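## Task

Rotate the three dice until their upward faces total 3, with each die resting flat and entirely inside the mat. Finish by releasing everything and pulling the robot away. The robot must not topple or be left leaning, and any die that stays correct only because the robot holds it does not count.

## Robot and tools

ROBOT. A wheeled cart carrying two arms (left_arm, right_arm), a head that pans and tilts, and three cameras: head_camera, left_wrist_camera, right_wrist_camera. The cart is 0.53 m wide and spans x = -0.35 to 0.07 m in the base frame. Each arm's vertical pan axis sits at x = -0.060, y = +0.155 (left) or -0.155 m (right); the shoulder is 0.03 m outward from it and 0.89 m high. Links: upper arm 0.116, forearm 0.135, hand 0.162 m. A fixed-jaw tip reaches about 0.44 m from its pan axis at most and cannot go below about 0.55 m above the floor. Loose objects may occasionally get a brief nudge from outside.

FRAMES. Base frame: origin on the floor between the drive wheels, x forward, y left, z up. left_hand and right_hand in results are the fixed-jaw tips in this frame, in metres; a held object sits toward the swinging jaw. Hand axes: z along the fingers, y from swinging to fixed jaw. base_odometry is relative to the base frame at the start of the task, counts wheel rotation only (slip looks like travel), heading positive left, -3.142 to 3.142.

execute_actions. Argument actions: a list holding one action or none (none just reports state and images). An action may contain base, joints, or both; they start together. base holds exactly one key: translate_m (metres, offset from where the base last measured itself, forward positive, -1.4 to 1.4) or rotate_rad (radians, offset, counter-clockwise from above positive, -3.2 to 3.2). No sideways motion. joints is a map from joint name to an absolute target in radians; name only the joints you want. Ranges (tolerance for done in brackets): head_pan_rad -3.2..3.2 (0.02), 0 forward, positive left; head_tilt_rad -0.76..1.45 (0.02), 0 level, positive down; for each arm prefix left_arm_ or right_arm_: shoulder_pan_rad -1.919..1.919 (0.02), shoulder_lift_rad -1.745..1.745 (0.1), elbow_flex_rad -1.69..1.58 (0.07), wrist_flex_rad -1.658..1.658 (0.03), wrist_roll_rad -2.743..2.841 (0.02), gripper_rad 0..1.919 (0.03). Omitted joints and base may keep pushing to earlier targets. An action runs at most 15 s. Unknown keys or out-of-range numbers reject the whole call. Optional cameras: list of camera names or all; omitted/null means all, [] none. Images come at the end in the order given by the pictures line. If a result reports a stop, later motion calls in the same reply are skipped.

wait: seconds 0 to 10; nothing new commanded, returns state and images. zoom_image: camera plus region [x0, y0, x1, y1] in pixels of that camera's latest full image, origin top-left, at most 504 by 504. finished_scene: scene = number of the current task (1 or 2); irreversible, it reports success and gives the next task. Replying with no tool call ends everything.

RESULT LINES. base_status and joint_status describe how each commanded motion ended. done: reached (for the base, wheels turned as commanded even if slipping). off_target: stopped short, maybe still pushing; for an empty free arm this means load, obstruction or a tripped motor. time_out: target dropped, holds in place. not_followed (after a line joint command not followed, often with cause:) means a self-collision check blocked that arm's targets; the gripper target still runs and blocked targets may be retried later. contact_stop never occurs. on_its_own lists things not commanded by this call. To stop a stuck joint pushing, command its current reading.

JOINT CONVENTIONS. Pan: at 0 left_arm points left, right_arm right; positive is clockwise from above; forward is +1.571 (left) and -1.571 (right). Bend: lift, elbow and wrist at 0 give upper arm up tilted 0.24 rad outward with forearm and fingers level; positive bends downward; the sum of the three is the fingers' angle below horizontal, 1.571 pointing straight down, which requires the forearm no more than 0.08 rad above level. Roll: -1.522 closes jaws across the arm plane with fixed jaw left as seen looking outward; 1.619 fixed jaw right; 0.049 closes in the plane, fixed jaw below (level fingers) or toward the pan axis (fingers down). Gripper opening (m): 0 gives 0.003, 0.3 gives 0.026, 0.6 gives 0.049, 1 gives 0.076, 1.919 gives 0.106. With fixed jaw right the hand body bulges about 0.08 m below level fingers, so over furniture keep it left.

STOWING. Stow pose: shoulder_pan -1.75 (left) / 1.75 (right), shoulder_lift 0.05, elbow_flex 1.35, wrist_flex -1.55, wrist_roll -1.52. Stow in two actions, wrists first then the other three, away from loose items. Leaving stow, do not move wrists first. A turn in place with arms stowed needs 0.44 m clear radius; near a desk, turning or reversing can snag the cart's rear and tip it over.

SAG AND ERRORS. Loaded joints settle off target in the gravity direction, more when reaching far or carrying; offset the next target against gravity by the last sag. Reported hand positions can be a few centimetres wrong, per arm.

OVERLOAD. A motor stuck more than about 0.30 rad from target for about 2 s trips to 20 % torque, silently; the robot keeps holding the last command while you think, so that time counts. Reset: once the reading settles, command 0.2 rad from it on the side away from the offending target (beyond a range end use 0.04 rad past the end; for a jaw, the end). Payload per hand about 0.4 kg at full reach, 0.7 kg within 0.28 m of the pan axis; two hands close in about 1 kg.

GRIPPER. Commanding below the contact angle squeezes, maximum at 0.2 rad below; lower adds nothing and risks a trip. A holding jaw reads off_target; done means empty or light.

HEAT. Holding loads warms shoulder_lift motors; MOTOR HOT appears from 55 °C; at 70 °C an OVER-TEMPERATURE FAULT stops that arm and limp joints drop loads until cool; affected keys read limit_stop_at_motor_heat, so resend targets. Heat persists into the next task.

AVOID. Dropping, slamming or shoving objects hard; pulling or pushing that tips the robot (pulls in front are worst); arms or hands striking or pressing each other; leaving dice tilted or held at the end.

Each tool is called after "Emit:" as name(argument=value, ...), one argument or row to a line, values as JSON.

## Session

I'll start by looking at the current state.

Emit:
execute_actions(
  actions=[],
)

Scene clock: 0.00 s.
base_odometry: x=+0.000 y=+0.000 heading=+0.000 (m, m, rad; odometry frame)
base_status: not commanded
joint_positions: head_pan_rad=-0.009 head_tilt_rad=+0.023 left_arm_shoulder_pan_rad=-1.751 left_arm_shoulder_lift_rad=+0.067 left_arm_elbow_flex_rad=+1.318 left_arm_wrist_flex_rad=-1.505 left_arm_wrist_roll_rad=-1.538 left_arm_gripper_rad=+1.920 right_arm_shoulder_pan_rad=+1.748 right_arm_shoulder_lift_rad=-0.010 right_arm_elbow_flex_rad=+1.391 right_arm_wrist_flex_rad=-1.619 right_arm_wrist_roll_rad=-1.514 right_arm_gripper_rad=+1.920
joint_status: not commanded
left_hand: x=-0.3097 y=+0.1017 z=+0.8919 quat_wxyz=(-0.073, -0.661, -0.055, +0.745) (m; base frame)
right_hand: x=-0.3015 y=-0.1196 z=+0.9130 quat_wxyz=(-0.073, +0.616, -0.052, -0.783) (m; base frame)
pictures: head_camera, left_wrist_camera, right_wrist_camera
Images, in order (width x height): head_camera 644x476, left_wrist_camera 644x476, right_wrist_camera 644x476.

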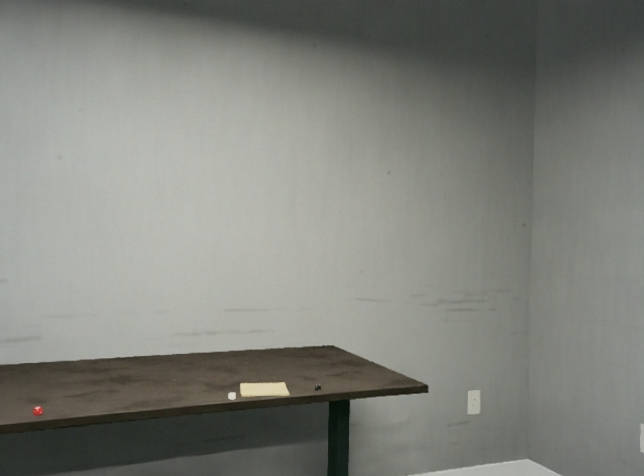

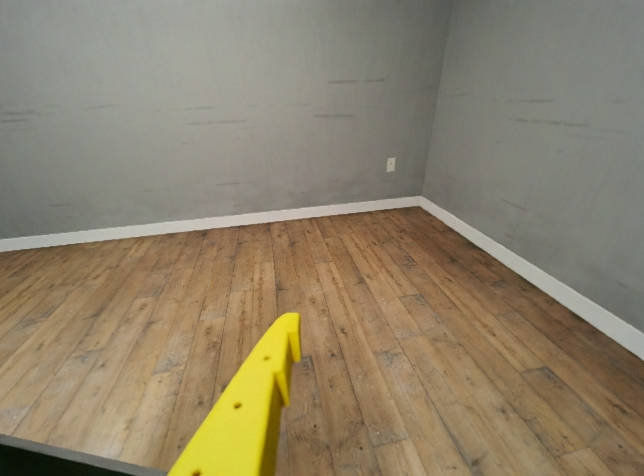

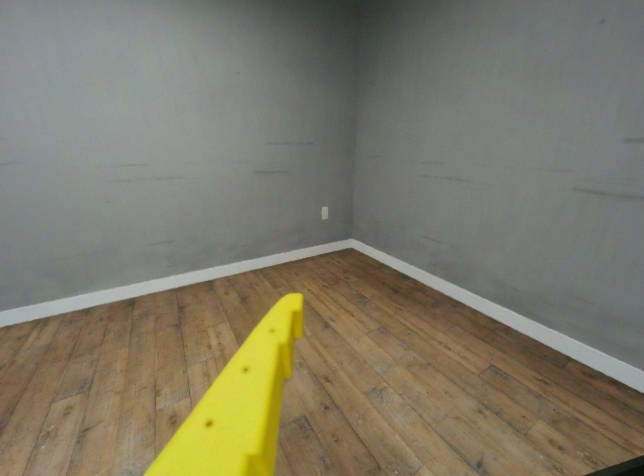

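Emit:
execute_actions(
  actions=[
    {"joints": {"head_pan_rad": 0.2, "head_tilt_rad": 0.35}},
  ],
  cameras=["head_camera"],
)

Scene clock: 3.67 s.
base_odometry: x=+0.000 y=+0.000 heading=+0.000 (m, m, rad; odometry frame)
base_status: not commanded
joint_positions: head_pan_rad=+0.190 head_tilt_rad=+0.343 left_arm_shoulder_pan_rad=-1.751 left_arm_shoulder_lift_rad=+0.067 left_arm_elbow_flex_rad=+1.318 left_arm_wrist_flex_rad=-1.505 left_arm_wrist_roll_rad=-1.538 left_arm_gripper_rad=+1.920 right_arm_shoulder_pan_rad=+1.748 right_arm_shoulder_lift_rad=-0.010 right_arm_elbow_flex_rad=+1.391 right_arm_wrist_flex_rad=-1.619 right_arm_wrist_roll_rad=-1.514 right_arm_gripper_rad=+1.920
joint_status: all done
left_hand: x=-0.3097 y=+0.1017 z=+0.8919 quat_wxyz=(-0.073, -0.661, -0.055, +0.745) (m; base frame)
right_hand: x=-0.3015 y=-0.1196 z=+0.9130 quat_wxyz=(-0.073, +0.616, -0.052, -0.783) (m; base frame)
pictures: head_camera
Images, in order (width x height): head_camera 644x476.

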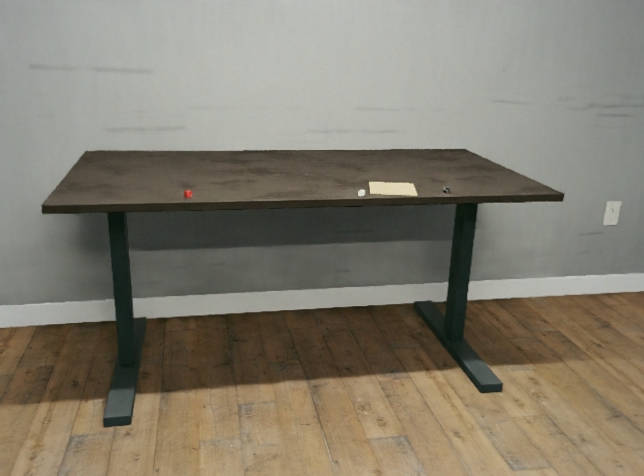

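Emit:
execute_actions(
  actions=[
    {"base": {"rotate_rad": 0.21}, "joints": {"head_pan_rad": 0.0, "head_tilt_rad": 0.45}},
  ],
  cameras=[],
)

Emit:
execute_actions(
  actions=[
    {"base": {"translate_m": 1.0}},
  ],
  cameras=["head_camera"],
)

Scene clock: 29.93 s.
base_odometry: x=+0.001 y=+0.000 heading=+0.208 (m, m, rad; odometry frame)
base_status: done
joint_positions: head_pan_rad=+0.010 head_tilt_rad=+0.443 left_arm_shoulder_pan_rad=-1.751 left_arm_shoulder_lift_rad=+0.067 left_arm_elbow_flex_rad=+1.318 left_arm_wrist_flex_rad=-1.505 left_arm_wrist_roll_rad=-1.538 left_arm_gripper_rad=+1.920 right_arm_shoulder_pan_rad=+1.748 right_arm_shoulder_lift_rad=-0.010 right_arm_elbow_flex_rad=+1.391 right_arm_wrist_flex_rad=-1.619 right_arm_wrist_roll_rad=-1.514 right_arm_gripper_rad=+1.920
joint_status: all done
left_hand: x=-0.3097 y=+0.1017 z=+0.8919 quat_wxyz=(-0.073, -0.661, -0.055, +0.745) (m; base frame)
right_hand: x=-0.3015 y=-0.1196 z=+0.9130 quat_wxyz=(-0.073, +0.616, -0.052, -0.783) (m; base frame)
pictures: none
No camera images: the call's "cameras" was empty. Leave "cameras" out to get every camera's image.

Scene clock: 35.93 s.
base_odometry: x=+0.979 y=+0.210 heading=+0.209 (m, m, rad; odometry frame)
base_status: done
joint_positions: head_pan_rad=+0.010 head_tilt_rad=+0.444 left_arm_shoulder_pan_rad=-1.751 left_arm_shoulder_lift_rad=+0.067 left_arm_elbow_flex_rad=+1.318 left_arm_wrist_flex_rad=-1.505 left_arm_wrist_roll_rad=-1.538 left_arm_gripper_rad=+1.920 right_arm_shoulder_pan_rad=+1.748 right_arm_shoulder_lift_rad=-0.010 right_arm_elbow_flex_rad=+1.391 right_arm_wrist_flex_rad=-1.619 right_arm_wrist_roll_rad=-1.514 right_arm_gripper_rad=+1.920
joint_status: not commanded
left_hand: x=-0.3097 y=+0.1017 z=+0.8919 quat_wxyz=(-0.073, -0.661, -0.055, +0.745) (m; base frame)
right_hand: x=-0.3015 y=-0.1196 z=+0.9130 quat_wxyz=(-0.073, +0.616, -0.052, -0.783) (m; base frame)
pictures: head_camera
Images, in order (width x height): head_camera 644x476.

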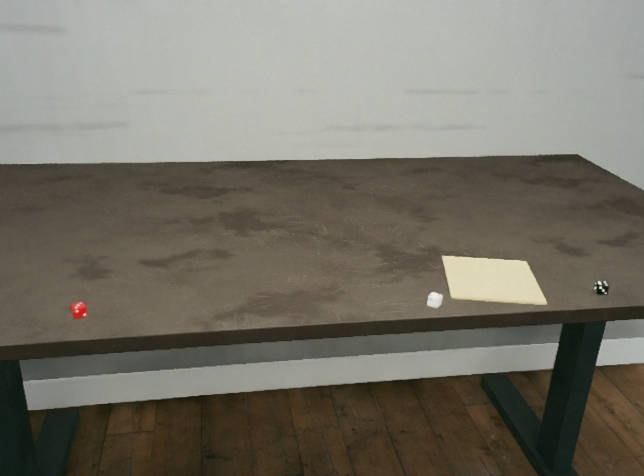

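Emit:
zoom_image(
  camera="head_camera",
  region=[400, 240, 640, 320],
)

Emit:
zoom_image(
  camera="head_camera",
  region=[40, 280, 120, 340],
)

Region (400, 240, 640, 320) of head_camera's 644x476 image, scaled by 2.100.

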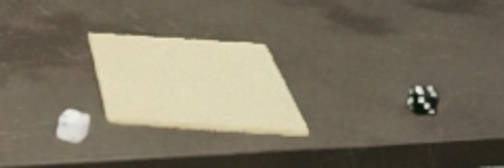

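Region (40, 280, 120, 340) of head_camera's 644x476 image, scaled by 6.300; it fills the top 378 rows of this view, and the rest is white.

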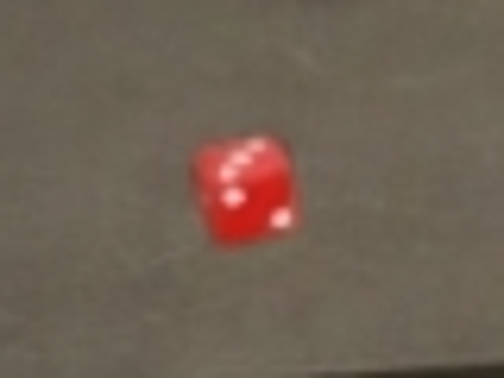

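Emit:
execute_actions(
  actions=[
    {"base": {"rotate_rad": 0.46}},
  ],
  cameras=[],
)

Emit:
execute_actions(
  actions=[
    {"base": {"translate_m": 0.37}},
  ],
  cameras=[],
)

Emit:
execute_actions(
  actions=[
    {"base": {"rotate_rad": -0.34}, "joints": {"head_pan_rad": 0.0, "head_tilt_rad": 0.8}},
  ],
  cameras=["head_camera"],
)

Scene clock: 64.67 s.
base_odometry: x=+0.978 y=+0.209 heading=+0.668 (m, m, rad; odometry frame)
base_status: done
joint_positions: head_pan_rad=+0.010 head_tilt_rad=+0.444 left_arm_shoulder_pan_rad=-1.751 left_arm_shoulder_lift_rad=+0.067 left_arm_elbow_flex_rad=+1.318 left_arm_wrist_flex_rad=-1.505 left_arm_wrist_roll_rad=-1.538 left_arm_gripper_rad=+1.920 right_arm_shoulder_pan_rad=+1.748 right_arm_shoulder_lift_rad=-0.010 right_arm_elbow_flex_rad=+1.391 right_arm_wrist_flex_rad=-1.619 right_arm_wrist_roll_rad=-1.514 right_arm_gripper_rad=+1.920
joint_status: not commanded
left_hand: x=-0.3097 y=+0.1017 z=+0.8919 quat_wxyz=(-0.073, -0.661, -0.055, +0.745) (m; base frame)
right_hand: x=-0.3015 y=-0.1196 z=+0.9130 quat_wxyz=(-0.073, +0.616, -0.052, -0.783) (m; base frame)
pictures: none
No camera images: the call's "cameras" was empty. Leave "cameras" out to get every camera's image.

Scene clock: 67.43 s.
base_odometry: x=+1.268 y=+0.440 heading=+0.671 (m, m, rad; odometry frame)
base_status: done
joint_positions: head_pan_rad=+0.010 head_tilt_rad=+0.444 left_arm_shoulder_pan_rad=-1.751 left_arm_shoulder_lift_rad=+0.067 left_arm_elbow_flex_rad=+1.318 left_arm_wrist_flex_rad=-1.505 left_arm_wrist_roll_rad=-1.538 left_arm_gripper_rad=+1.920 right_arm_shoulder_pan_rad=+1.748 right_arm_shoulder_lift_rad=-0.010 right_arm_elbow_flex_rad=+1.391 right_arm_wrist_flex_rad=-1.619 right_arm_wrist_roll_rad=-1.514 right_arm_gripper_rad=+1.920
joint_status: not commanded
left_hand: x=-0.3097 y=+0.1017 z=+0.8919 quat_wxyz=(-0.073, -0.661, -0.055, +0.745) (m; base frame)
right_hand: x=-0.3015 y=-0.1196 z=+0.9130 quat_wxyz=(-0.073, +0.616, -0.052, -0.783) (m; base frame)
pictures: none
No camera images: the call's "cameras" was empty. Leave "cameras" out to get every camera's image.

Scene clock: 68.57 s.
base_odometry: x=+1.267 y=+0.440 heading=+0.333 (m, m, rad; odometry frame)
base_status: done
joint_positions: head_pan_rad=+0.010 head_tilt_rad=+0.795 left_arm_shoulder_pan_rad=-1.751 left_arm_shoulder_lift_rad=+0.067 left_arm_elbow_flex_rad=+1.318 left_arm_wrist_flex_rad=-1.505 left_arm_wrist_roll_rad=-1.538 left_arm_gripper_rad=+1.920 right_arm_shoulder_pan_rad=+1.748 right_arm_shoulder_lift_rad=-0.010 right_arm_elbow_flex_rad=+1.391 right_arm_wrist_flex_rad=-1.619 right_arm_wrist_roll_rad=-1.514 right_arm_gripper_rad=+1.920
joint_status: all done
left_hand: x=-0.3097 y=+0.1017 z=+0.8919 quat_wxyz=(-0.073, -0.661, -0.055, +0.745) (m; base frame)
right_hand: x=-0.3015 y=-0.1196 z=+0.9130 quat_wxyz=(-0.073, +0.616, -0.052, -0.783) (m; base frame)
pictures: head_camera
Images, in order (width x height): head_camera 644x476.

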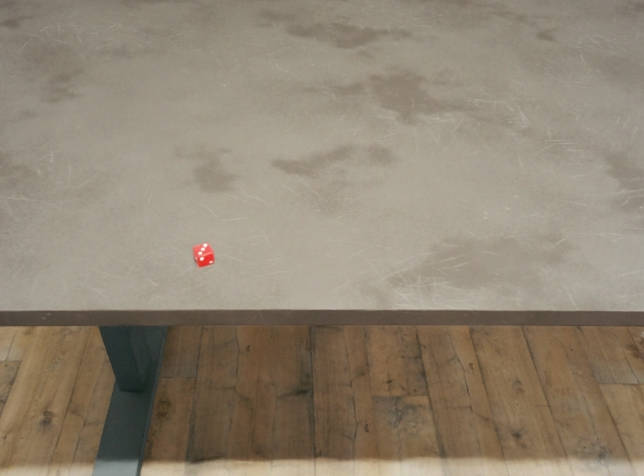

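Emit:
execute_actions(
  actions=[
    {"base": {"translate_m": 0.22}, "joints": {"head_pan_rad": 0.0, "head_tilt_rad": 1.25}},
  ],
  cameras=["head_camera"],
)

Scene clock: 75.87 s.
base_odometry: x=+1.475 y=+0.511 heading=+0.330 (m, m, rad; odometry frame)
base_status: done
joint_positions: head_pan_rad=+0.010 head_tilt_rad=+1.245 left_arm_shoulder_pan_rad=-1.751 left_arm_shoulder_lift_rad=+0.067 left_arm_elbow_flex_rad=+1.318 left_arm_wrist_flex_rad=-1.505 left_arm_wrist_roll_rad=-1.538 left_arm_gripper_rad=+1.920 right_arm_shoulder_pan_rad=+1.748 right_arm_shoulder_lift_rad=-0.010 right_arm_elbow_flex_rad=+1.391 right_arm_wrist_flex_rad=-1.619 right_arm_wrist_roll_rad=-1.514 right_arm_gripper_rad=+1.920
joint_status: all done
left_hand: x=-0.3097 y=+0.1017 z=+0.8919 quat_wxyz=(-0.073, -0.661, -0.055, +0.745) (m; base frame)
right_hand: x=-0.3015 y=-0.1196 z=+0.9130 quat_wxyz=(-0.073, +0.616, -0.052, -0.783) (m; base frame)
pictures: head_camera
Images, in order (width x height): head_camera 644x476.

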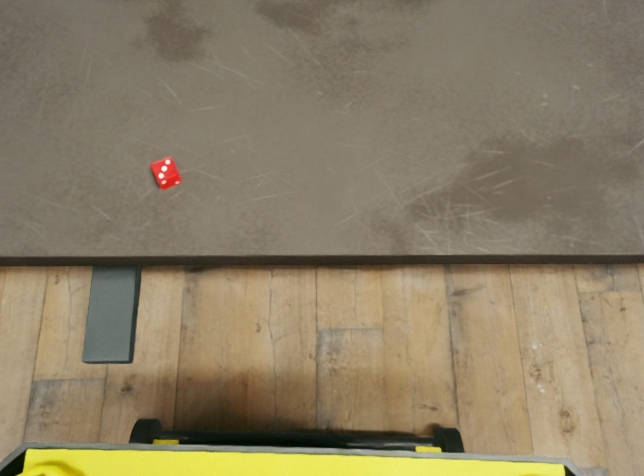

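Emit:
zoom_image(
  camera="head_camera",
  region=[116, 133, 216, 213],
)

Region (116, 133, 216, 213) of head_camera's 644x476 image, scaled by 5.040; it fills the top 403 rows of this view, and the rest is white.

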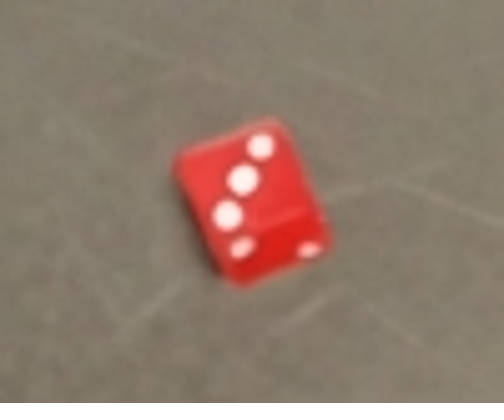

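Emit:
execute_actions(
  actions=[
    {"base": {"translate_m": 0.08}, "joints": {"left_arm_shoulder_pan_rad": 1.5, "head_tilt_rad": 1.1}},
  ],
  cameras=["head_camera", "left_wrist_camera"],
)

Scene clock: 96.23 s.
base_odometry: x=+1.551 y=+0.537 heading=+0.332 (m, m, rad; odometry frame)
base_status: done
joint_positions: head_pan_rad=+0.010 head_tilt_rad=+1.115 left_arm_shoulder_pan_rad=+1.490 left_arm_shoulder_lift_rad=+0.067 left_arm_elbow_flex_rad=+1.318 left_arm_wrist_flex_rad=-1.505 left_arm_wrist_roll_rad=-1.538 left_arm_gripper_rad=+1.920 right_arm_shoulder_pan_rad=+1.748 right_arm_shoulder_lift_rad=-0.010 right_arm_elbow_flex_rad=+1.391 right_arm_wrist_flex_rad=-1.619 right_arm_wrist_roll_rad=-1.514 right_arm_gripper_rad=+1.920
joint_status: all done
left_hand: x=+0.1938 y=+0.1832 z=+0.8919 quat_wxyz=(+0.747, -0.022, +0.663, +0.036) (m; base frame)
right_hand: x=-0.3015 y=-0.1196 z=+0.9130 quat_wxyz=(-0.073, +0.616, -0.052, -0.783) (m; base frame)
pictures: head_camera, left_wrist_camera
Images, in order (width x height): head_camera 644x476, left_wrist_camera 644x476.

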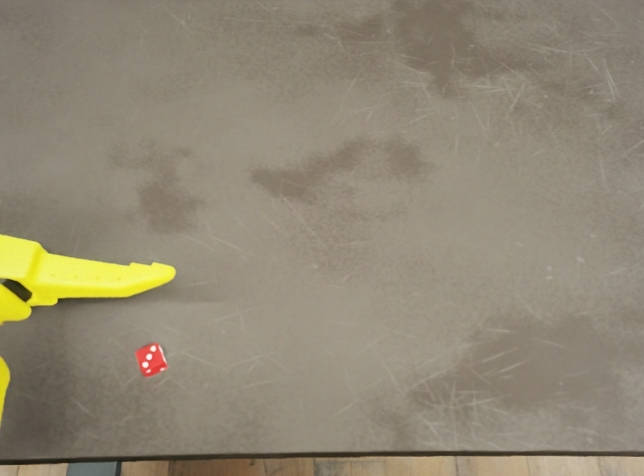

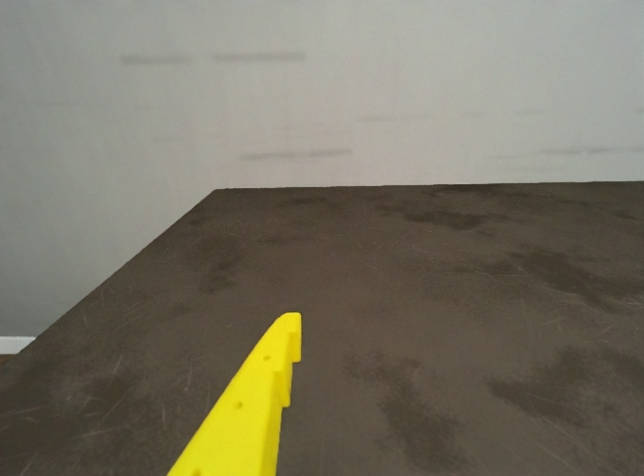

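Emit:
execute_actions(
  actions=[
    {"joints": {"left_arm_shoulder_pan_rad": 1.63, "left_arm_shoulder_lift_rad": 0.306, "left_arm_elbow_flex_rad": -0.253, "left_arm_wrist_flex_rad": 1.518, "left_arm_wrist_roll_rad": -1.52, "left_arm_gripper_rad": 0.8}},
  ],
  cameras=["head_camera", "left_wrist_camera"],
)

Scene clock: 107.77 s.
base_odometry: x=+1.551 y=+0.537 heading=+0.332 (m, m, rad; odometry frame)
base_status: not commanded
joint_positions: head_pan_rad=+0.010 head_tilt_rad=+1.115 left_arm_shoulder_pan_rad=+1.621 left_arm_shoulder_lift_rad=+0.323 left_arm_elbow_flex_rad=-0.217 left_arm_wrist_flex_rad=+1.510 left_arm_wrist_roll_rad=-1.528 left_arm_gripper_rad=+0.808 right_arm_shoulder_pan_rad=+1.748 right_arm_shoulder_lift_rad=-0.010 right_arm_elbow_flex_rad=+1.391 right_arm_wrist_flex_rad=-1.619 right_arm_wrist_roll_rad=-1.514 right_arm_gripper_rad=+1.920
joint_status: all done
left_hand: x=+0.1600 y=+0.1517 z=+0.8224 quat_wxyz=(-0.023, +0.028, +0.999, +0.000) (m; base frame)
right_hand: x=-0.3015 y=-0.1196 z=+0.9130 quat_wxyz=(-0.073, +0.616, -0.052, -0.783) (m; base frame)
pictures: head_camera, left_wrist_camera
Images, in order (width x height): head_camera 644x476, left_wrist_camera 644x476.

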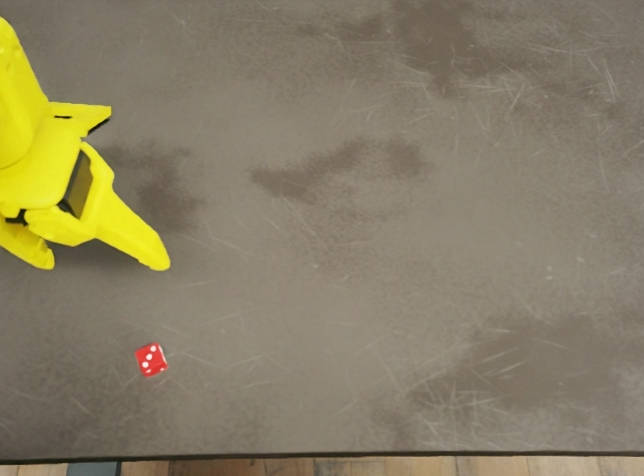

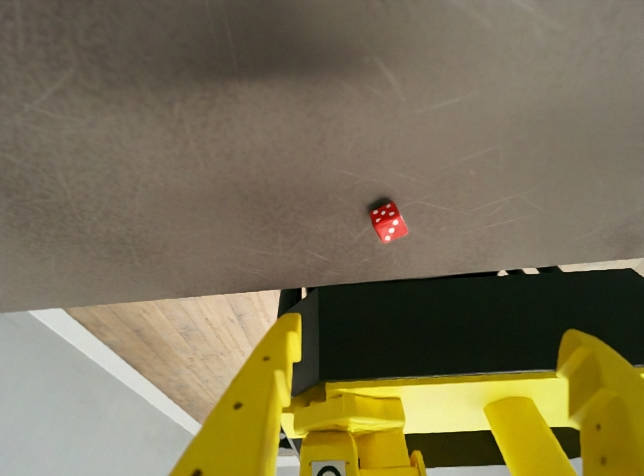

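Emit:
execute_actions(
  actions=[
    {"joints": {"left_arm_wrist_roll_rad": 0.05}},
  ],
  cameras=["left_wrist_camera"],
)

Scene clock: 119.53 s.
base_odometry: x=+1.551 y=+0.537 heading=+0.332 (m, m, rad; odometry frame)
base_status: not commanded
joint_positions: head_pan_rad=+0.010 head_tilt_rad=+1.115 left_arm_shoulder_pan_rad=+1.621 left_arm_shoulder_lift_rad=+0.323 left_arm_elbow_flex_rad=-0.217 left_arm_wrist_flex_rad=+1.510 left_arm_wrist_roll_rad=+0.041 left_arm_gripper_rad=+0.808 right_arm_shoulder_pan_rad=+1.748 right_arm_shoulder_lift_rad=-0.010 right_arm_elbow_flex_rad=+1.391 right_arm_wrist_flex_rad=-1.619 right_arm_wrist_roll_rad=-1.514 right_arm_gripper_rad=+1.920
joint_status: all done
left_hand: x=+0.1519 y=+0.1440 z=+0.8227 quat_wxyz=(-0.016, -0.686, +0.727, +0.016) (m; base frame)
right_hand: x=-0.3015 y=-0.1196 z=+0.9130 quat_wxyz=(-0.073, +0.616, -0.052, -0.783) (m; base frame)
pictures: left_wrist_camera
Images, in order (width x height): left_wrist_camera 644x476.

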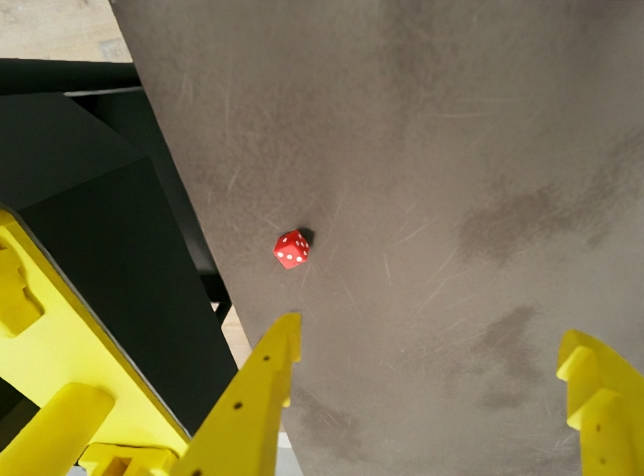

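Emit:
zoom_image(
  camera="left_wrist_camera",
  region=[250, 210, 340, 290],
)

Region (250, 210, 340, 290) of left_wrist_camera's 644x476 image, scaled by 5.600.

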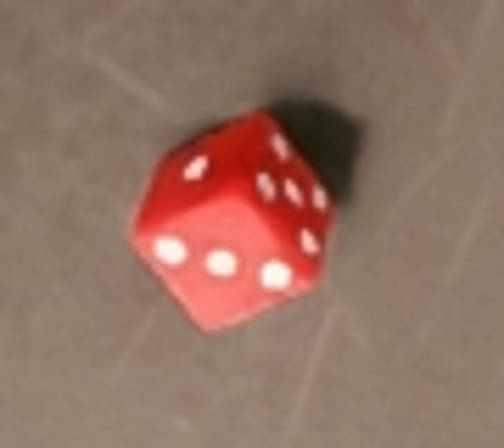

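Emit:
execute_actions(
  actions=[
    {"joints": {"left_arm_shoulder_pan_rad": 1.63, "left_arm_shoulder_lift_rad": 0.39, "left_arm_elbow_flex_rad": 0.20, "left_arm_wrist_flex_rad": 0.94, "left_arm_wrist_roll_rad": 0.45, "left_arm_gripper_rad": 0.7}},
  ],
  cameras=["head_camera", "left_wrist_camera"],
)

Scene clock: 132.17 s.
base_odometry: x=+1.551 y=+0.537 heading=+0.332 (m, m, rad; odometry frame)
base_status: not commanded
joint_positions: head_pan_rad=+0.010 head_tilt_rad=+1.115 left_arm_shoulder_pan_rad=+1.621 left_arm_shoulder_lift_rad=+0.400 left_arm_elbow_flex_rad=+0.202 left_arm_wrist_flex_rad=+0.947 left_arm_wrist_roll_rad=+0.443 left_arm_gripper_rad=+0.708 right_arm_shoulder_pan_rad=+1.748 right_arm_shoulder_lift_rad=-0.010 right_arm_elbow_flex_rad=+1.391 right_arm_wrist_flex_rad=-1.619 right_arm_wrist_roll_rad=-1.514 right_arm_gripper_rad=+1.920
joint_status: all done
left_hand: x=+0.1501 y=+0.1411 z=+0.7541 quat_wxyz=(+0.006, -0.818, +0.576, -0.009) (m; base frame)
right_hand: x=-0.3015 y=-0.1196 z=+0.9130 quat_wxyz=(-0.073, +0.616, -0.052, -0.783) (m; base frame)
pictures: head_camera, left_wrist_camera
Images, in order (width x height): head_camera 644x476, left_wrist_camera 644x476.

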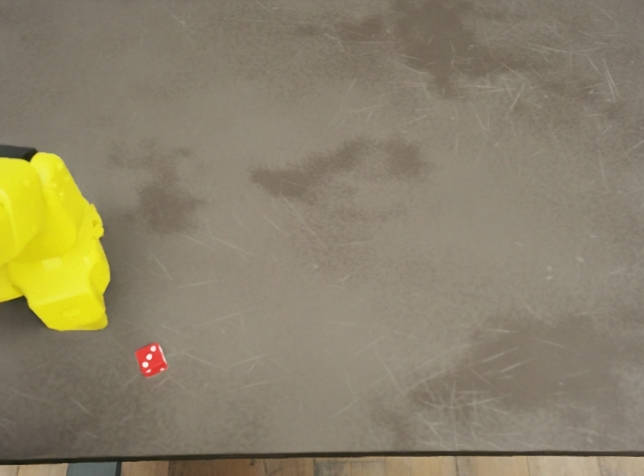

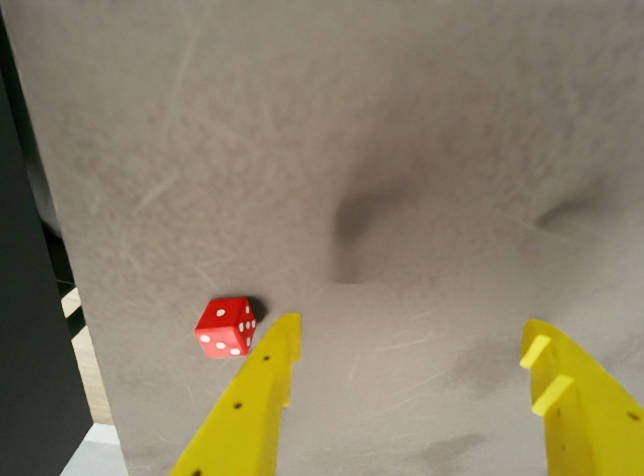

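Emit:
execute_actions(
  actions=[
    {"joints": {"left_arm_shoulder_pan_rad": 1.80, "left_arm_shoulder_lift_rad": 0.19, "left_arm_elbow_flex_rad": 0.505, "left_arm_wrist_flex_rad": 0.86, "left_arm_wrist_roll_rad": 0.625, "left_arm_gripper_rad": 0.7}},
  ],
  cameras=["head_camera", "left_wrist_camera"],
)

Scene clock: 146.50 s.
base_odometry: x=+1.551 y=+0.537 heading=+0.332 (m, m, rad; odometry frame)
base_status: not commanded
joint_positions: head_pan_rad=+0.010 head_tilt_rad=+1.115 left_arm_shoulder_pan_rad=+1.790 left_arm_shoulder_lift_rad=+0.227 left_arm_elbow_flex_rad=+0.505 left_arm_wrist_flex_rad=+0.866 left_arm_wrist_roll_rad=+0.616 left_arm_gripper_rad=+0.708 right_arm_shoulder_pan_rad=+1.748 right_arm_shoulder_lift_rad=-0.010 right_arm_elbow_flex_rad=+1.391 right_arm_wrist_flex_rad=-1.619 right_arm_wrist_roll_rad=-1.514 right_arm_gripper_rad=+1.920
joint_status: all done
left_hand: x=+0.1107 y=+0.1123 z=+0.7508 quat_wxyz=(-0.005, -0.819, +0.574, +0.013) (m; base frame)
right_hand: x=-0.3015 y=-0.1196 z=+0.9130 quat_wxyz=(-0.073, +0.616, -0.052, -0.783) (m; base frame)
pictures: head_camera, left_wrist_camera
Images, in order (width x height): head_camera 644x476, left_wrist_camera 644x476.

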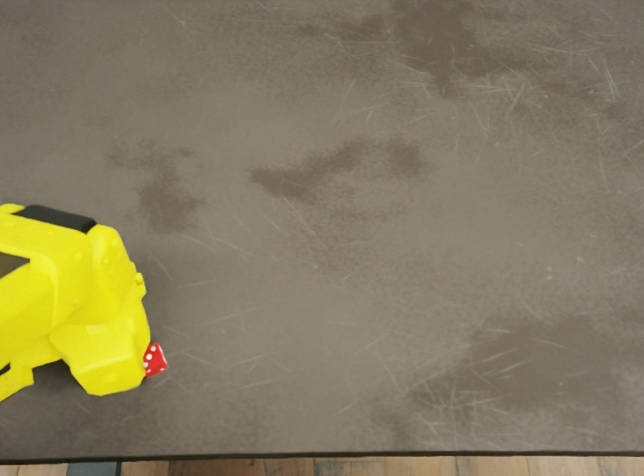

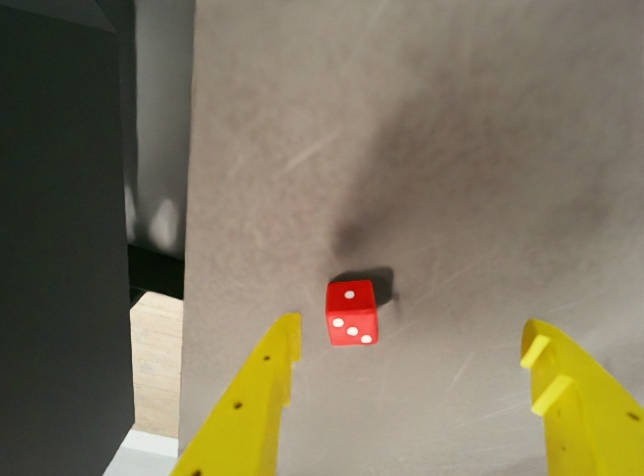

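Emit:
execute_actions(
  actions=[
    {"joints": {"left_arm_shoulder_lift_rad": 0.33, "left_arm_elbow_flex_rad": 0.545, "left_arm_wrist_flex_rad": 0.68}},
  ],
  cameras=["head_camera", "left_wrist_camera"],
)

Scene clock: 152.80 s.
base_odometry: x=+1.551 y=+0.537 heading=+0.332 (m, m, rad; odometry frame)
base_status: not commanded
joint_positions: head_pan_rad=+0.010 head_tilt_rad=+1.115 left_arm_shoulder_pan_rad=+1.790 left_arm_shoulder_lift_rad=+0.335 left_arm_elbow_flex_rad=+0.545 left_arm_wrist_flex_rad=+0.687 left_arm_wrist_roll_rad=+0.616 left_arm_gripper_rad=+0.708 right_arm_shoulder_pan_rad=+1.748 right_arm_shoulder_lift_rad=-0.010 right_arm_elbow_flex_rad=+1.391 right_arm_wrist_flex_rad=-1.619 right_arm_wrist_roll_rad=-1.514 right_arm_gripper_rad=+1.920
joint_status: all done
left_hand: x=+0.1126 y=+0.1119 z=+0.7298 quat_wxyz=(+0.001, -0.819, +0.574, -0.002) (m; base frame)
right_hand: x=-0.3015 y=-0.1196 z=+0.9130 quat_wxyz=(-0.073, +0.616, -0.052, -0.783) (m; base frame)
pictures: head_camera, left_wrist_camera
Images, in order (width x height): head_camera 644x476, left_wrist_camera 644x476.

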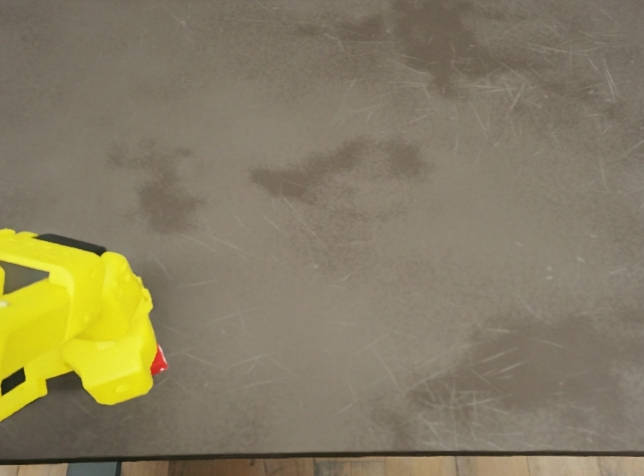

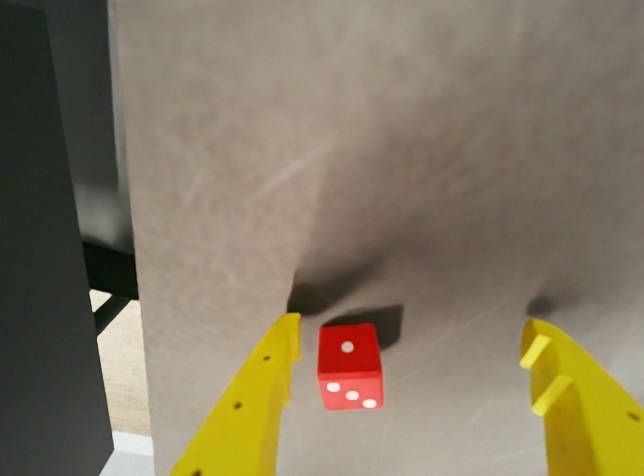

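Emit:
execute_actions(
  actions=[
    {"joints": {"left_arm_shoulder_pan_rad": 1.837, "left_arm_shoulder_lift_rad": 0.353, "left_arm_elbow_flex_rad": 0.505, "left_arm_wrist_flex_rad": 0.697, "left_arm_wrist_roll_rad": 0.66}},
  ],
  cameras=["left_wrist_camera"],
)

Scene clock: 159.63 s.
base_odometry: x=+1.551 y=+0.537 heading=+0.332 (m, m, rad; odometry frame)
base_status: not commanded
joint_positions: head_pan_rad=+0.010 head_tilt_rad=+1.115 left_arm_shoulder_pan_rad=+1.826 left_arm_shoulder_lift_rad=+0.355 left_arm_elbow_flex_rad=+0.528 left_arm_wrist_flex_rad=+0.691 left_arm_wrist_roll_rad=+0.651 left_arm_gripper_rad=+0.708 right_arm_shoulder_pan_rad=+1.748 right_arm_shoulder_lift_rad=-0.010 right_arm_elbow_flex_rad=+1.391 right_arm_wrist_flex_rad=-1.619 right_arm_wrist_roll_rad=-1.514 right_arm_gripper_rad=+1.920
joint_status: all done
left_hand: x=+0.1113 y=+0.1052 z=+0.7283 quat_wxyz=(-0.001, -0.819, +0.574, +0.002) (m; base frame)
right_hand: x=-0.3015 y=-0.1196 z=+0.9130 quat_wxyz=(-0.073, +0.616, -0.052, -0.783) (m; base frame)
pictures: left_wrist_camera
Images, in order (width x height): left_wrist_camera 644x476.

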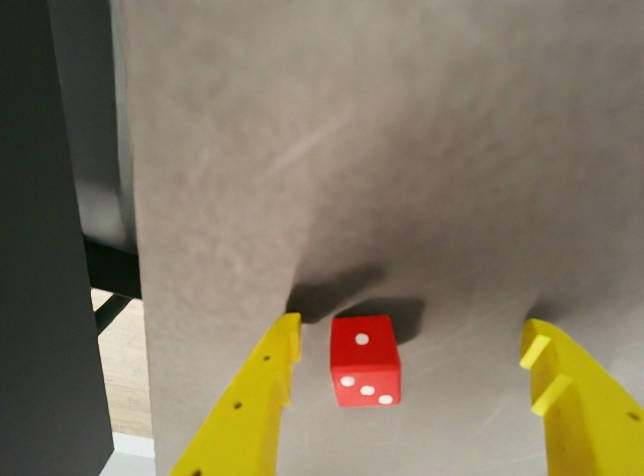

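Emit:
execute_actions(
  actions=[
    {"joints": {"left_arm_gripper_rad": 0.05}},
  ],
  cameras=["left_wrist_camera"],
)

Scene clock: 162.57 s.
base_odometry: x=+1.551 y=+0.537 heading=+0.332 (m, m, rad; odometry frame)
base_status: not commanded
joint_positions: head_pan_rad=+0.010 head_tilt_rad=+1.115 left_arm_shoulder_pan_rad=+1.828 left_arm_shoulder_lift_rad=+0.355 left_arm_elbow_flex_rad=+0.505 left_arm_wrist_flex_rad=+0.691 left_arm_wrist_roll_rad=+0.653 left_arm_gripper_rad=+0.175 right_arm_shoulder_pan_rad=+1.748 right_arm_shoulder_lift_rad=-0.010 right_arm_elbow_flex_rad=+1.391 right_arm_wrist_flex_rad=-1.619 right_arm_wrist_roll_rad=-1.514 right_arm_gripper_rad=+1.920
joint_status: left_arm_gripper_rad off_target (ended at +0.175, target +0.050)
left_hand: x=+0.1171 y=+0.1034 z=+0.7303 quat_wxyz=(+0.003, -0.819, +0.574, -0.009) (m; base frame)
right_hand: x=-0.3015 y=-0.1196 z=+0.9130 quat_wxyz=(-0.073, +0.616, -0.052, -0.783) (m; base frame)
pictures: left_wrist_camera
Images, in order (width x height): left_wrist_camera 644x476.

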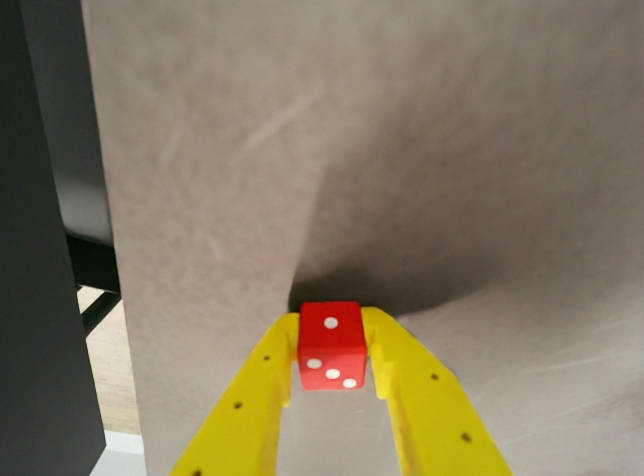

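Emit:
execute_actions(
  actions=[
    {"joints": {"left_arm_shoulder_lift_rad": 0.0, "left_arm_elbow_flex_rad": 0.6, "left_arm_wrist_flex_rad": 0.9}},
  ],
  cameras=[],
)

Emit:
execute_actions(
  actions=[
    {"base": {"translate_m": -0.3}, "joints": {"left_arm_shoulder_pan_rad": 1.571, "left_arm_shoulder_lift_rad": 0.0, "left_arm_elbow_flex_rad": 0.9, "left_arm_wrist_flex_rad": -0.9, "left_arm_wrist_roll_rad": -1.52, "head_tilt_rad": 0.8, "head_pan_rad": -0.5}},
  ],
  cameras=["head_camera", "left_wrist_camera"],
)

Scene clock: 169.83 s.
base_odometry: x=+1.551 y=+0.537 heading=+0.332 (m, m, rad; odometry frame)
base_status: not commanded
joint_positions: head_pan_rad=+0.010 head_tilt_rad=+1.115 left_arm_shoulder_pan_rad=+1.828 left_arm_shoulder_lift_rad=+0.033 left_arm_elbow_flex_rad=+0.600 left_arm_wrist_flex_rad=+0.892 left_arm_wrist_roll_rad=+0.653 left_arm_gripper_rad=+0.175 right_arm_shoulder_pan_rad=+1.748 right_arm_shoulder_lift_rad=-0.010 right_arm_elbow_flex_rad=+1.391 right_arm_wrist_flex_rad=-1.619 right_arm_wrist_roll_rad=-1.514 right_arm_gripper_rad=+1.920
joint_status: all done
left_hand: x=+0.1078 y=+0.1059 z=+0.7692 quat_wxyz=(+0.008, -0.818, +0.574, -0.021) (m; base frame)
right_hand: x=-0.3015 y=-0.1196 z=+0.9130 quat_wxyz=(-0.073, +0.616, -0.052, -0.783) (m; base frame)
pictures: none
No camera images: the call's "cameras" was empty. Leave "cameras" out to get every camera's image.

Scene clock: 172.27 s.
base_odometry: x=+1.267 y=+0.439 heading=+0.338 (m, m, rad; odometry frame)
base_status: done
joint_positions: head_pan_rad=-0.490 head_tilt_rad=+0.814 left_arm_shoulder_pan_rad=+1.581 left_arm_shoulder_lift_rad=+0.032 left_arm_elbow_flex_rad=+0.901 left_arm_wrist_flex_rad=-0.884 left_arm_wrist_roll_rad=-1.513 left_arm_gripper_rad=+0.175 right_arm_shoulder_pan_rad=+1.748 right_arm_shoulder_lift_rad=-0.010 right_arm_elbow_flex_rad=+1.391 right_arm_wrist_flex_rad=-1.619 right_arm_wrist_roll_rad=-1.514 right_arm_gripper_rad=+1.920
joint_status: all done
left_hand: x=+0.2469 y=+0.1596 z=+0.8922 quat_wxyz=(+0.690, +0.000, +0.724, -0.007) (m; base frame)
right_hand: x=-0.3015 y=-0.1196 z=+0.9130 quat_wxyz=(-0.073, +0.616, -0.052, -0.783) (m; base frame)
pictures: head_camera, left_wrist_camera
Images, in order (width x height): head_camera 644x476, left_wrist_camera 644x476.

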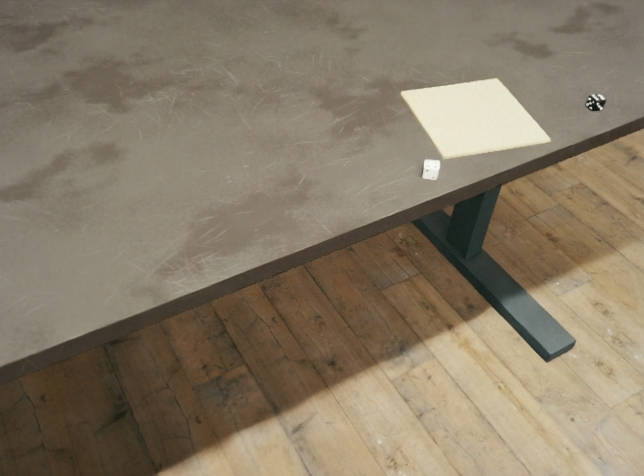

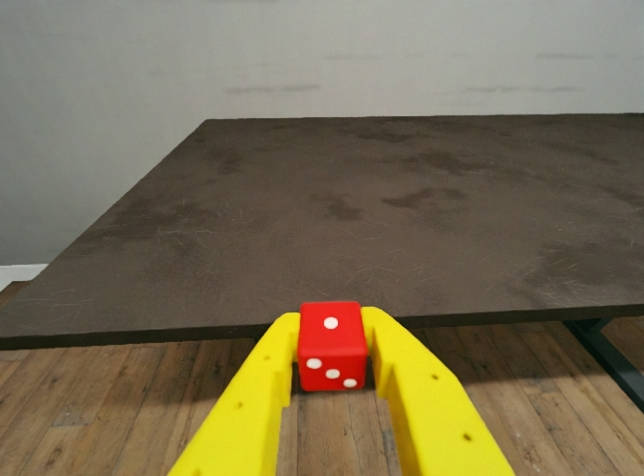

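Emit:
execute_actions(
  actions=[
    {"base": {"rotate_rad": -1.571}, "joints": {"head_pan_rad": 0.0, "head_tilt_rad": 0.8}},
  ],
  cameras=[],
)

Emit:
execute_actions(
  actions=[
    {"base": {"translate_m": 0.53}},
  ],
  cameras=[],
)

Emit:
execute_actions(
  actions=[
    {"base": {"rotate_rad": 1.565}},
  ],
  cameras=["head_camera"],
)

Scene clock: 188.23 s.
base_odometry: x=+1.266 y=+0.439 heading=-1.232 (m, m, rad; odometry frame)
base_status: done
joint_positions: head_pan_rad=-0.010 head_tilt_rad=+0.814 left_arm_shoulder_pan_rad=+1.579 left_arm_shoulder_lift_rad=+0.032 left_arm_elbow_flex_rad=+0.901 left_arm_wrist_flex_rad=-0.884 left_arm_wrist_roll_rad=-1.513 left_arm_gripper_rad=+0.175 right_arm_shoulder_pan_rad=+1.748 right_arm_shoulder_lift_rad=-0.010 right_arm_elbow_flex_rad=+1.391 right_arm_wrist_flex_rad=-1.619 right_arm_wrist_roll_rad=-1.514 right_arm_gripper_rad=+1.920
joint_status: all done
left_hand: x=+0.2469 y=+0.1601 z=+0.8922 quat_wxyz=(+0.690, +0.000, +0.724, -0.006) (m; base frame)
right_hand: x=-0.3015 y=-0.1196 z=+0.9130 quat_wxyz=(-0.073, +0.616, -0.052, -0.783) (m; base frame)
pictures: none
No camera images: the call's "cameras" was empty. Leave "cameras" out to get every camera's image.

Scene clock: 191.80 s.
base_odometry: x=+1.441 y=-0.062 heading=-1.234 (m, m, rad; odometry frame)
base_status: done
joint_positions: head_pan_rad=-0.010 head_tilt_rad=+0.814 left_arm_shoulder_pan_rad=+1.579 left_arm_shoulder_lift_rad=+0.032 left_arm_elbow_flex_rad=+0.901 left_arm_wrist_flex_rad=-0.884 left_arm_wrist_roll_rad=-1.513 left_arm_gripper_rad=+0.175 right_arm_shoulder_pan_rad=+1.748 right_arm_shoulder_lift_rad=-0.010 right_arm_elbow_flex_rad=+1.391 right_arm_wrist_flex_rad=-1.619 right_arm_wrist_roll_rad=-1.514 right_arm_gripper_rad=+1.920
joint_status: not commanded
left_hand: x=+0.2469 y=+0.1601 z=+0.8922 quat_wxyz=(+0.690, +0.000, +0.724, -0.006) (m; base frame)
right_hand: x=-0.3015 y=-0.1196 z=+0.9130 quat_wxyz=(-0.073, +0.616, -0.052, -0.783) (m; base frame)
pictures: none
No camera images: the call's "cameras" was empty. Leave "cameras" out to get every camera's image.

Scene clock: 194.47 s.
base_odometry: x=+1.440 y=-0.061 heading=+0.330 (m, m, rad; odometry frame)
base_status: done
joint_positions: head_pan_rad=-0.010 head_tilt_rad=+0.814 left_arm_shoulder_pan_rad=+1.579 left_arm_shoulder_lift_rad=+0.032 left_arm_elbow_flex_rad=+0.901 left_arm_wrist_flex_rad=-0.884 left_arm_wrist_roll_rad=-1.513 left_arm_gripper_rad=+0.175 right_arm_shoulder_pan_rad=+1.748 right_arm_shoulder_lift_rad=-0.010 right_arm_elbow_flex_rad=+1.391 right_arm_wrist_flex_rad=-1.619 right_arm_wrist_roll_rad=-1.514 right_arm_gripper_rad=+1.920
joint_status: not commanded
left_hand: x=+0.2469 y=+0.1601 z=+0.8922 quat_wxyz=(+0.690, +0.000, +0.724, -0.006) (m; base frame)
right_hand: x=-0.3015 y=-0.1196 z=+0.9130 quat_wxyz=(-0.073, +0.616, -0.052, -0.783) (m; base frame)
pictures: head_camera
Images, in order (width x height): head_camera 644x476.

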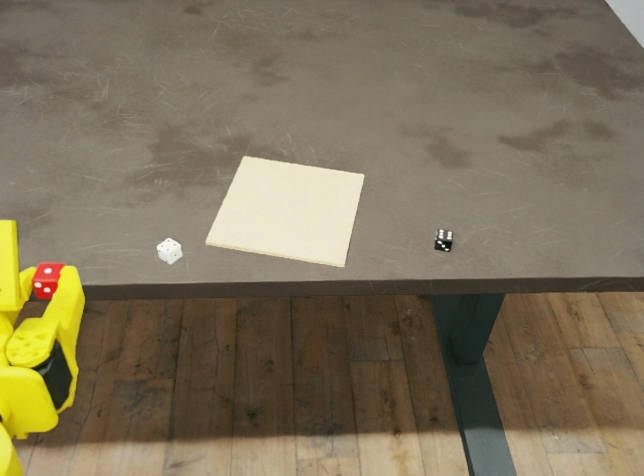

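Emit:
execute_actions(
  actions=[
    {"base": {"translate_m": 0.32}, "joints": {"head_tilt_rad": 1.1, "right_arm_shoulder_pan_rad": -1.5}},
  ],
  cameras=["head_camera"],
)

Scene clock: 203.33 s.
base_odometry: x=+1.742 y=+0.044 heading=+0.332 (m, m, rad; odometry frame)
base_status: done
joint_positions: head_pan_rad=-0.010 head_tilt_rad=+1.095 left_arm_shoulder_pan_rad=+1.579 left_arm_shoulder_lift_rad=+0.032 left_arm_elbow_flex_rad=+0.901 left_arm_wrist_flex_rad=-0.884 left_arm_wrist_roll_rad=-1.513 left_arm_gripper_rad=+0.175 right_arm_shoulder_pan_rad=-1.492 right_arm_shoulder_lift_rad=-0.010 right_arm_elbow_flex_rad=+1.391 right_arm_wrist_flex_rad=-1.619 right_arm_wrist_roll_rad=-1.514 right_arm_gripper_rad=+1.920
joint_status: all done
left_hand: x=+0.2469 y=+0.1601 z=+0.8922 quat_wxyz=(+0.690, +0.000, +0.724, -0.006) (m; base frame)
right_hand: x=+0.1838 y=-0.1666 z=+0.9130 quat_wxyz=(+0.785, +0.022, +0.618, -0.034) (m; base frame)
pictures: head_camera
Images, in order (width x height): head_camera 644x476.

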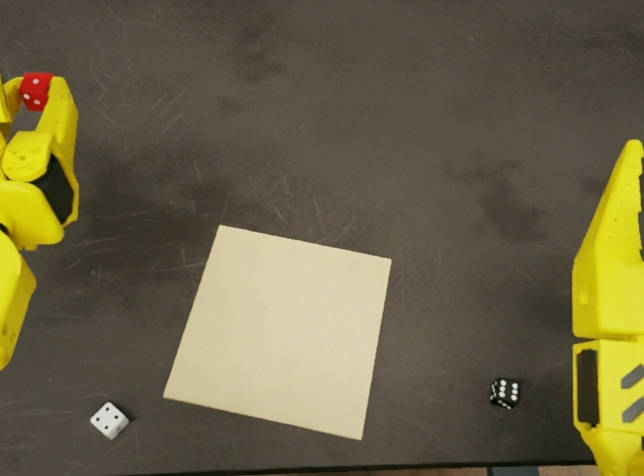

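Emit:
execute_actions(
  actions=[
    {"base": {"translate_m": -0.05}, "joints": {"head_tilt_rad": 1.05}},
  ],
  cameras=["head_camera"],
)

Scene clock: 221.00 s.
base_odometry: x=+1.695 y=+0.027 heading=+0.335 (m, m, rad; odometry frame)
base_status: done
joint_positions: head_pan_rad=-0.010 head_tilt_rad=+1.065 left_arm_shoulder_pan_rad=+1.579 left_arm_shoulder_lift_rad=+0.032 left_arm_elbow_flex_rad=+0.901 left_arm_wrist_flex_rad=-0.884 left_arm_wrist_roll_rad=-1.513 left_arm_gripper_rad=+0.175 right_arm_shoulder_pan_rad=-1.492 right_arm_shoulder_lift_rad=-0.010 right_arm_elbow_flex_rad=+1.391 right_arm_wrist_flex_rad=-1.619 right_arm_wrist_roll_rad=-1.514 right_arm_gripper_rad=+1.920
joint_status: all done
left_hand: x=+0.2469 y=+0.1601 z=+0.8922 quat_wxyz=(+0.690, +0.000, +0.724, -0.006) (m; base frame)
right_hand: x=+0.1838 y=-0.1666 z=+0.9130 quat_wxyz=(+0.785, +0.022, +0.618, -0.034) (m; base frame)
pictures: head_camera
Images, in order (width x height): head_camera 644x476.

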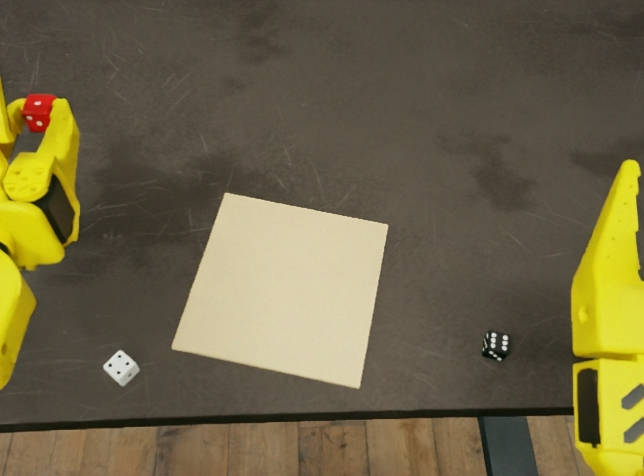

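Emit:
execute_actions(
  actions=[
    {"joints": {"left_arm_shoulder_pan_rad": 1.865, "left_arm_shoulder_lift_rad": 1.23, "left_arm_elbow_flex_rad": 0.04, "left_arm_wrist_flex_rad": -1.31, "left_arm_wrist_roll_rad": -1.52}},
  ],
  cameras=["head_camera", "left_wrist_camera"],
)

Scene clock: 236.87 s.
base_odometry: x=+1.695 y=+0.027 heading=+0.335 (m, m, rad; odometry frame)
base_status: not commanded
joint_positions: head_pan_rad=-0.010 head_tilt_rad=+1.065 left_arm_shoulder_pan_rad=+1.856 left_arm_shoulder_lift_rad=+1.245 left_arm_elbow_flex_rad=+0.067 left_arm_wrist_flex_rad=-1.294 left_arm_wrist_roll_rad=-1.513 left_arm_gripper_rad=+0.175 right_arm_shoulder_pan_rad=-1.492 right_arm_shoulder_lift_rad=-0.010 right_arm_elbow_flex_rad=+1.391 right_arm_wrist_flex_rad=-1.619 right_arm_wrist_roll_rad=-1.514 right_arm_gripper_rad=+1.920
joint_status: all done
left_hand: x=+0.2743 y=+0.0652 z=+0.7712 quat_wxyz=(+0.693, +0.098, +0.707, -0.103) (m; base frame)
right_hand: x=+0.1838 y=-0.1666 z=+0.9130 quat_wxyz=(+0.785, +0.022, +0.618, -0.034) (m; base frame)
pictures: head_camera, left_wrist_camera
Images, in order (width x height): head_camera 644x476, left_wrist_camera 644x476.

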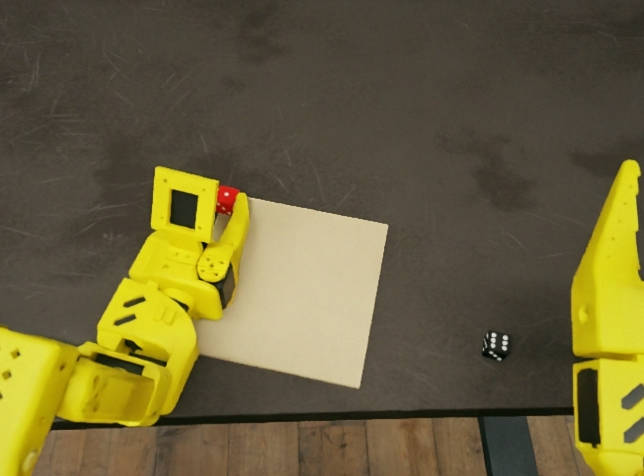

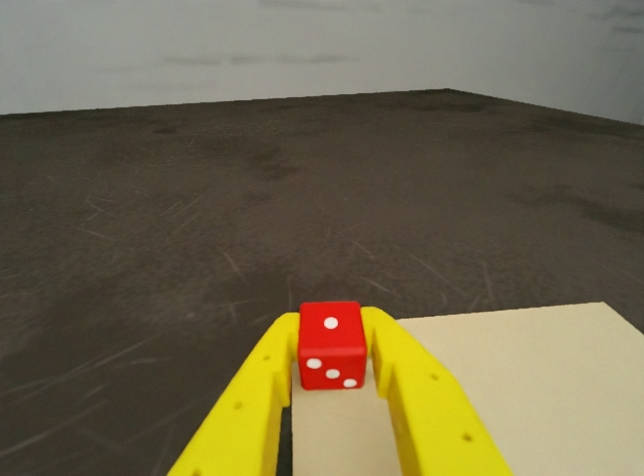

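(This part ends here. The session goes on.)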